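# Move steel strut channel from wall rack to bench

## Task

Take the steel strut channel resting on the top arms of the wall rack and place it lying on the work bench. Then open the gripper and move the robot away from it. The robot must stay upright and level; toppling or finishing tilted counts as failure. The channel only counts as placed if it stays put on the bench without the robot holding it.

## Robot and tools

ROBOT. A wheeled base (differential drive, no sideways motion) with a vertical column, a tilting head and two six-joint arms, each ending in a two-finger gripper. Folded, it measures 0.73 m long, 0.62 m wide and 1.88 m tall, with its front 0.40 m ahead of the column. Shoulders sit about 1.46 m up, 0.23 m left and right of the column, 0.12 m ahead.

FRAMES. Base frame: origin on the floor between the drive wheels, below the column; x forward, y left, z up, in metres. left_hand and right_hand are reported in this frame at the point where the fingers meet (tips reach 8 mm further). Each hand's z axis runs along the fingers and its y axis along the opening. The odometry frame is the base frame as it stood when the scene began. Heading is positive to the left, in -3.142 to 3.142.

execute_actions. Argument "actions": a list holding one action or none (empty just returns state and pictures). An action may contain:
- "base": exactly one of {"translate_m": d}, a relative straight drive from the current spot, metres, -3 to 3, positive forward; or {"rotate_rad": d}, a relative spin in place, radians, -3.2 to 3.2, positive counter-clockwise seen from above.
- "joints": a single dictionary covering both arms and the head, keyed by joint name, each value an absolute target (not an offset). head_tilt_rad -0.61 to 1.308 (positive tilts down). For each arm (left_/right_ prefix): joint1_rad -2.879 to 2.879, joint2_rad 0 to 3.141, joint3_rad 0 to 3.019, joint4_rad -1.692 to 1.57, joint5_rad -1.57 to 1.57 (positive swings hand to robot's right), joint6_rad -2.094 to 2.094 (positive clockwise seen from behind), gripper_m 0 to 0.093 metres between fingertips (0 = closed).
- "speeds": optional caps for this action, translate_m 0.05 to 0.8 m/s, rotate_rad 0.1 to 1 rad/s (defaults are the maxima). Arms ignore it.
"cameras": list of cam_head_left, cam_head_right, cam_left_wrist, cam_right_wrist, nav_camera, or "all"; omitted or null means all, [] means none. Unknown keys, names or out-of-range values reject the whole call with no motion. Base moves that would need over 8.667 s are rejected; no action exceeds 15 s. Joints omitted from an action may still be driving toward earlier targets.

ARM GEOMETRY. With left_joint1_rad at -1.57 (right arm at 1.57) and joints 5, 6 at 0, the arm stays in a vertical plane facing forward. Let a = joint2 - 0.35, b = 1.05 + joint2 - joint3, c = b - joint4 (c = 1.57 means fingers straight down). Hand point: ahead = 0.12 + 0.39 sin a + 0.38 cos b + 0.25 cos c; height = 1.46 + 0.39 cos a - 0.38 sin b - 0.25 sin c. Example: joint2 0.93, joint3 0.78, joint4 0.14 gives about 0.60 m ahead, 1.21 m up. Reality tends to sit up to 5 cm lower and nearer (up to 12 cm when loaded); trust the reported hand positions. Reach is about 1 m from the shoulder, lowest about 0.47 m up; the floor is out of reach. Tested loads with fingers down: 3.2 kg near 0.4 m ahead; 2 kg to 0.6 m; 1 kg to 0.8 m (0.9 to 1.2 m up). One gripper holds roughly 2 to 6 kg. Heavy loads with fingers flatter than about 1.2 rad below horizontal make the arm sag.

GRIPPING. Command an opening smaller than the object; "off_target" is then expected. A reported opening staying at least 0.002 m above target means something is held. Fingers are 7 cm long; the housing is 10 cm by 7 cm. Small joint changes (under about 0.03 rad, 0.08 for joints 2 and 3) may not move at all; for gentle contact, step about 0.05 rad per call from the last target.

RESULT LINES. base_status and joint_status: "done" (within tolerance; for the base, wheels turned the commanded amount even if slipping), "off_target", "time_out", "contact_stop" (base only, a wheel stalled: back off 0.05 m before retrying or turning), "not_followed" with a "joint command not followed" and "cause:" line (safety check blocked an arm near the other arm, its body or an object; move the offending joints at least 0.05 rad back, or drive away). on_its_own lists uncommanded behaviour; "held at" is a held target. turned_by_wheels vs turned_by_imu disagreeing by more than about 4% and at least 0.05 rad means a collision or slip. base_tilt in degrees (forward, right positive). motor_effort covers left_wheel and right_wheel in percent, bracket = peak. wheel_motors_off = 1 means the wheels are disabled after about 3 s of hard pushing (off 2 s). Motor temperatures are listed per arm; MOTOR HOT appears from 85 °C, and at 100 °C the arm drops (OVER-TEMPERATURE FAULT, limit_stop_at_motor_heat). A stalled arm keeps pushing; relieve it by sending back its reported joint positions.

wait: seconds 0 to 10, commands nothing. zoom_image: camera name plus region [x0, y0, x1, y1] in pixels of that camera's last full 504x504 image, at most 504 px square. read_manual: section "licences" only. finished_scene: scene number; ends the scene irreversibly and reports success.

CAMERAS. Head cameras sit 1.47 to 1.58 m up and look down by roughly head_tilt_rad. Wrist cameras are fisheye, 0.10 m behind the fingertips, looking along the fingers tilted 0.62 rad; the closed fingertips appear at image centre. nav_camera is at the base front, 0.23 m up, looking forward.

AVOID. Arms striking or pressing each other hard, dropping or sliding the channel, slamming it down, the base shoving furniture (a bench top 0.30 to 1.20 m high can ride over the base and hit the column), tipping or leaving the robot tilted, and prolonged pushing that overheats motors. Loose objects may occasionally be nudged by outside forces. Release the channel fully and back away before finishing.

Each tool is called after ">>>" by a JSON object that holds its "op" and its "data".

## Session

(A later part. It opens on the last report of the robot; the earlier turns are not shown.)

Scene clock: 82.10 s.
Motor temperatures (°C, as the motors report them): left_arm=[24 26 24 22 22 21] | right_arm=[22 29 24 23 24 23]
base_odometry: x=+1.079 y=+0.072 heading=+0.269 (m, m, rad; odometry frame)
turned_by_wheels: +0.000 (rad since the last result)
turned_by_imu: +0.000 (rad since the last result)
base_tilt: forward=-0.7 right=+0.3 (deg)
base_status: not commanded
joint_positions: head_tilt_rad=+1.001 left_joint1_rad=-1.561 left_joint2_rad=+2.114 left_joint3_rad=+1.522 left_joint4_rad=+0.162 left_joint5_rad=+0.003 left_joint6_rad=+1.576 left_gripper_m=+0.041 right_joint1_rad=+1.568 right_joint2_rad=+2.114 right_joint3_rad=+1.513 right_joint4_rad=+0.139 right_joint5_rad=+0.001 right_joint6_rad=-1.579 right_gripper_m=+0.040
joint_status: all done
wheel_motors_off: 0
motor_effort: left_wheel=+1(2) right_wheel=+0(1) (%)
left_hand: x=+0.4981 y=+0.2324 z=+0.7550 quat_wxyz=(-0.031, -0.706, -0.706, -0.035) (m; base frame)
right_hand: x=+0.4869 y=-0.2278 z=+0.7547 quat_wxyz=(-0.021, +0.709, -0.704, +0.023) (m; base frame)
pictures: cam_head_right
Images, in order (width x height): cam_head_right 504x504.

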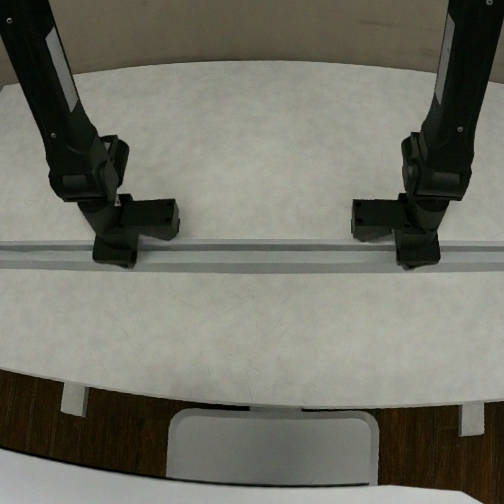

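Touching down.

>>> {"op": "execute_actions", "data": {"actions": [{"joints":{"left_joint2_rad":2.11,"right_joint2_rad":2.11}}], "cameras": []}}

>>> {"op": "execute_actions", "data": {"actions": [{"joints":{"left_gripper_m":0.093,"right_gripper_m":0.093}}], "cameras": []}}

>>> {"op": "execute_actions", "data": {"actions": [{"joints":{"left_joint2_rad":1.95,"left_joint3_rad":1.36,"right_joint2_rad":1.95,"right_joint3_rad":1.36}}], "cameras": []}}

>>> {"op": "execute_actions", "data": {"actions": [{"base":{"translate_m":-1.0},"joints":{"left_joint2_rad":1.5,"left_joint3_rad":1.0,"right_joint2_rad":1.5,"right_joint3_rad":1.0,"head_tilt_rad":0.5}}], "cameras": ["cam_head_right"]}}

Scene clock: 88.53 s.
Motor temperatures (°C, as the motors report them): left_arm=[24 26 24 22 22 21] | right_arm=[22 29 24 23 24 23]
base_odometry: x=+1.079 y=+0.072 heading=+0.269 (m, m, rad; odometry frame)
turned_by_wheels: +0.000 (rad since the last result)
turned_by_imu: -0.001 (rad since the last result)
base_tilt: forward=-0.7 right=+0.4 (deg)
base_status: not commanded
joint_positions: head_tilt_rad=+1.001 left_joint1_rad=-1.561 left_joint2_rad=+2.115 left_joint3_rad=+1.522 left_joint4_rad=+0.162 left_joint5_rad=+0.003 left_joint6_rad=+1.576 left_gripper_m=+0.041 right_joint1_rad=+1.568 right_joint2_rad=+2.116 right_joint3_rad=+1.513 right_joint4_rad=+0.139 right_joint5_rad=+0.001 right_joint6_rad=-1.579 right_gripper_m=+0.040
joint_status: all done
wheel_motors_off: 0
motor_effort: left_wheel=-1(0) right_wheel=+0(0) (%)
left_hand: x=+0.4970 y=+0.2324 z=+0.7545 quat_wxyz=(-0.030, -0.707, -0.706, -0.035) (m; base frame)
right_hand: x=+0.4855 y=-0.2278 z=+0.7540 quat_wxyz=(-0.020, +0.709, -0.704, +0.022) (m; base frame)
pictures: none
No camera images: the call's "cameras" was empty. Leave "cameras" out to get every camera's image.

Scene clock: 89.20 s.
Motor temperatures (°C, as the motors report them): left_arm=[24 26 24 22 22 21] | right_arm=[22 29 24 23 24 23]
base_odometry: x=+1.079 y=+0.072 heading=+0.269 (m, m, rad; odometry frame)
turned_by_wheels: +0.000 (rad since the last result)
turned_by_imu: +0.000 (rad since the last result)
base_tilt: forward=-0.7 right=+0.2 (deg)
base_status: not commanded
joint_positions: head_tilt_rad=+1.001 left_joint1_rad=-1.561 left_joint2_rad=+2.115 left_joint3_rad=+1.517 left_joint4_rad=+0.162 left_joint5_rad=+0.003 left_joint6_rad=+1.576 left_gripper_m=+0.093 right_joint1_rad=+1.568 right_joint2_rad=+2.116 right_joint3_rad=+1.513 right_joint4_rad=+0.139 right_joint5_rad=+0.001 right_joint6_rad=-1.579 right_gripper_m=+0.093
joint_status: all done
wheel_motors_off: 0
motor_effort: left_wheel=+0(1) right_wheel=+1(0) (%)
left_hand: x=+0.4937 y=+0.2324 z=+0.7546 quat_wxyz=(-0.028, -0.707, -0.706, -0.033) (m; base frame)
right_hand: x=+0.4853 y=-0.2278 z=+0.7540 quat_wxyz=(-0.020, +0.709, -0.704, +0.022) (m; base frame)
pictures: none
No camera images: the call's "cameras" was empty. Leave "cameras" out to get every camera's image.

Scene clock: 90.20 s.
Motor temperatures (°C, as the motors report them): left_arm=[24 26 24 22 22 21] | right_arm=[22 29 24 23 24 23]
base_odometry: x=+1.079 y=+0.072 heading=+0.269 (m, m, rad; odometry frame)
turned_by_wheels: +0.000 (rad since the last result)
turned_by_imu: +0.000 (rad since the last result)
base_tilt: forward=-0.7 right=+0.1 (deg)
base_status: not commanded
joint_positions: head_tilt_rad=+1.001 left_joint1_rad=-1.561 left_joint2_rad=+1.944 left_joint3_rad=+1.363 left_joint4_rad=+0.163 left_joint5_rad=+0.003 left_joint6_rad=+1.576 left_gripper_m=+0.093 right_joint1_rad=+1.568 right_joint2_rad=+1.951 right_joint3_rad=+1.363 right_joint4_rad=+0.139 right_joint5_rad=+0.001 right_joint6_rad=-1.579 right_gripper_m=+0.093
joint_status: all done
wheel_motors_off: 0
motor_effort: left_wheel=+1(1) right_wheel=+0(2) (%)
left_hand: x=+0.5124 y=+0.2319 z=+0.8200 quat_wxyz=(-0.035, -0.706, -0.706, -0.040) (m; base frame)
right_hand: x=+0.5022 y=-0.2277 z=+0.8169 quat_wxyz=(-0.025, +0.709, -0.704, +0.028) (m; base frame)
pictures: none
No camera images: the call's "cameras" was empty. Leave "cameras" out to get every camera's image.

Scene clock: 93.33 s.
Motor temperatures (°C, as the motors report them): left_arm=[24 25 24 22 22 21] | right_arm=[22 29 24 23 24 23]
base_odometry: x=+0.115 y=-0.193 heading=+0.268 (m, m, rad; odometry frame)
turned_by_wheels: -0.001 (rad since the last result)
turned_by_imu: -0.003 (rad since the last result)
base_tilt: forward=-0.6 right=+0.4 (deg)
base_status: done
joint_positions: head_tilt_rad=+0.518 left_joint1_rad=-1.561 left_joint2_rad=+1.487 left_joint3_rad=+0.998 left_joint4_rad=+0.168 left_joint5_rad=+0.003 left_joint6_rad=+1.576 left_gripper_m=+0.093 right_joint1_rad=+1.568 right_joint2_rad=+1.482 right_joint3_rad=+0.996 right_joint4_rad=+0.139 right_joint5_rad=+0.001 right_joint6_rad=-1.579 right_gripper_m=+0.093
joint_status: all done
wheel_motors_off: 0
motor_effort: left_wheel=-1(34) right_wheel=+0(36) (%)
left_hand: x=+0.5362 y=+0.2305 z=+0.9940 quat_wxyz=(-0.069, -0.704, -0.703, -0.074) (m; base frame)
right_hand: x=+0.5306 y=-0.2273 z=+0.9946 quat_wxyz=(-0.061, +0.707, -0.702, +0.064) (m; base frame)
pictures: cam_head_right
Images, in order (width x height): cam_head_right 504x504.

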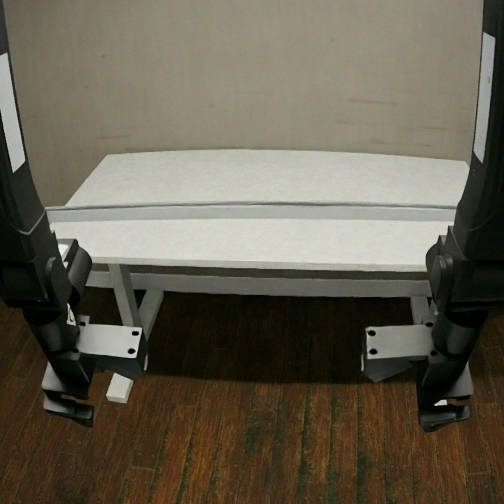

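>>> {"op": "finished_scene", "data": {"scene": 2}}

The scene is finished: the task was done.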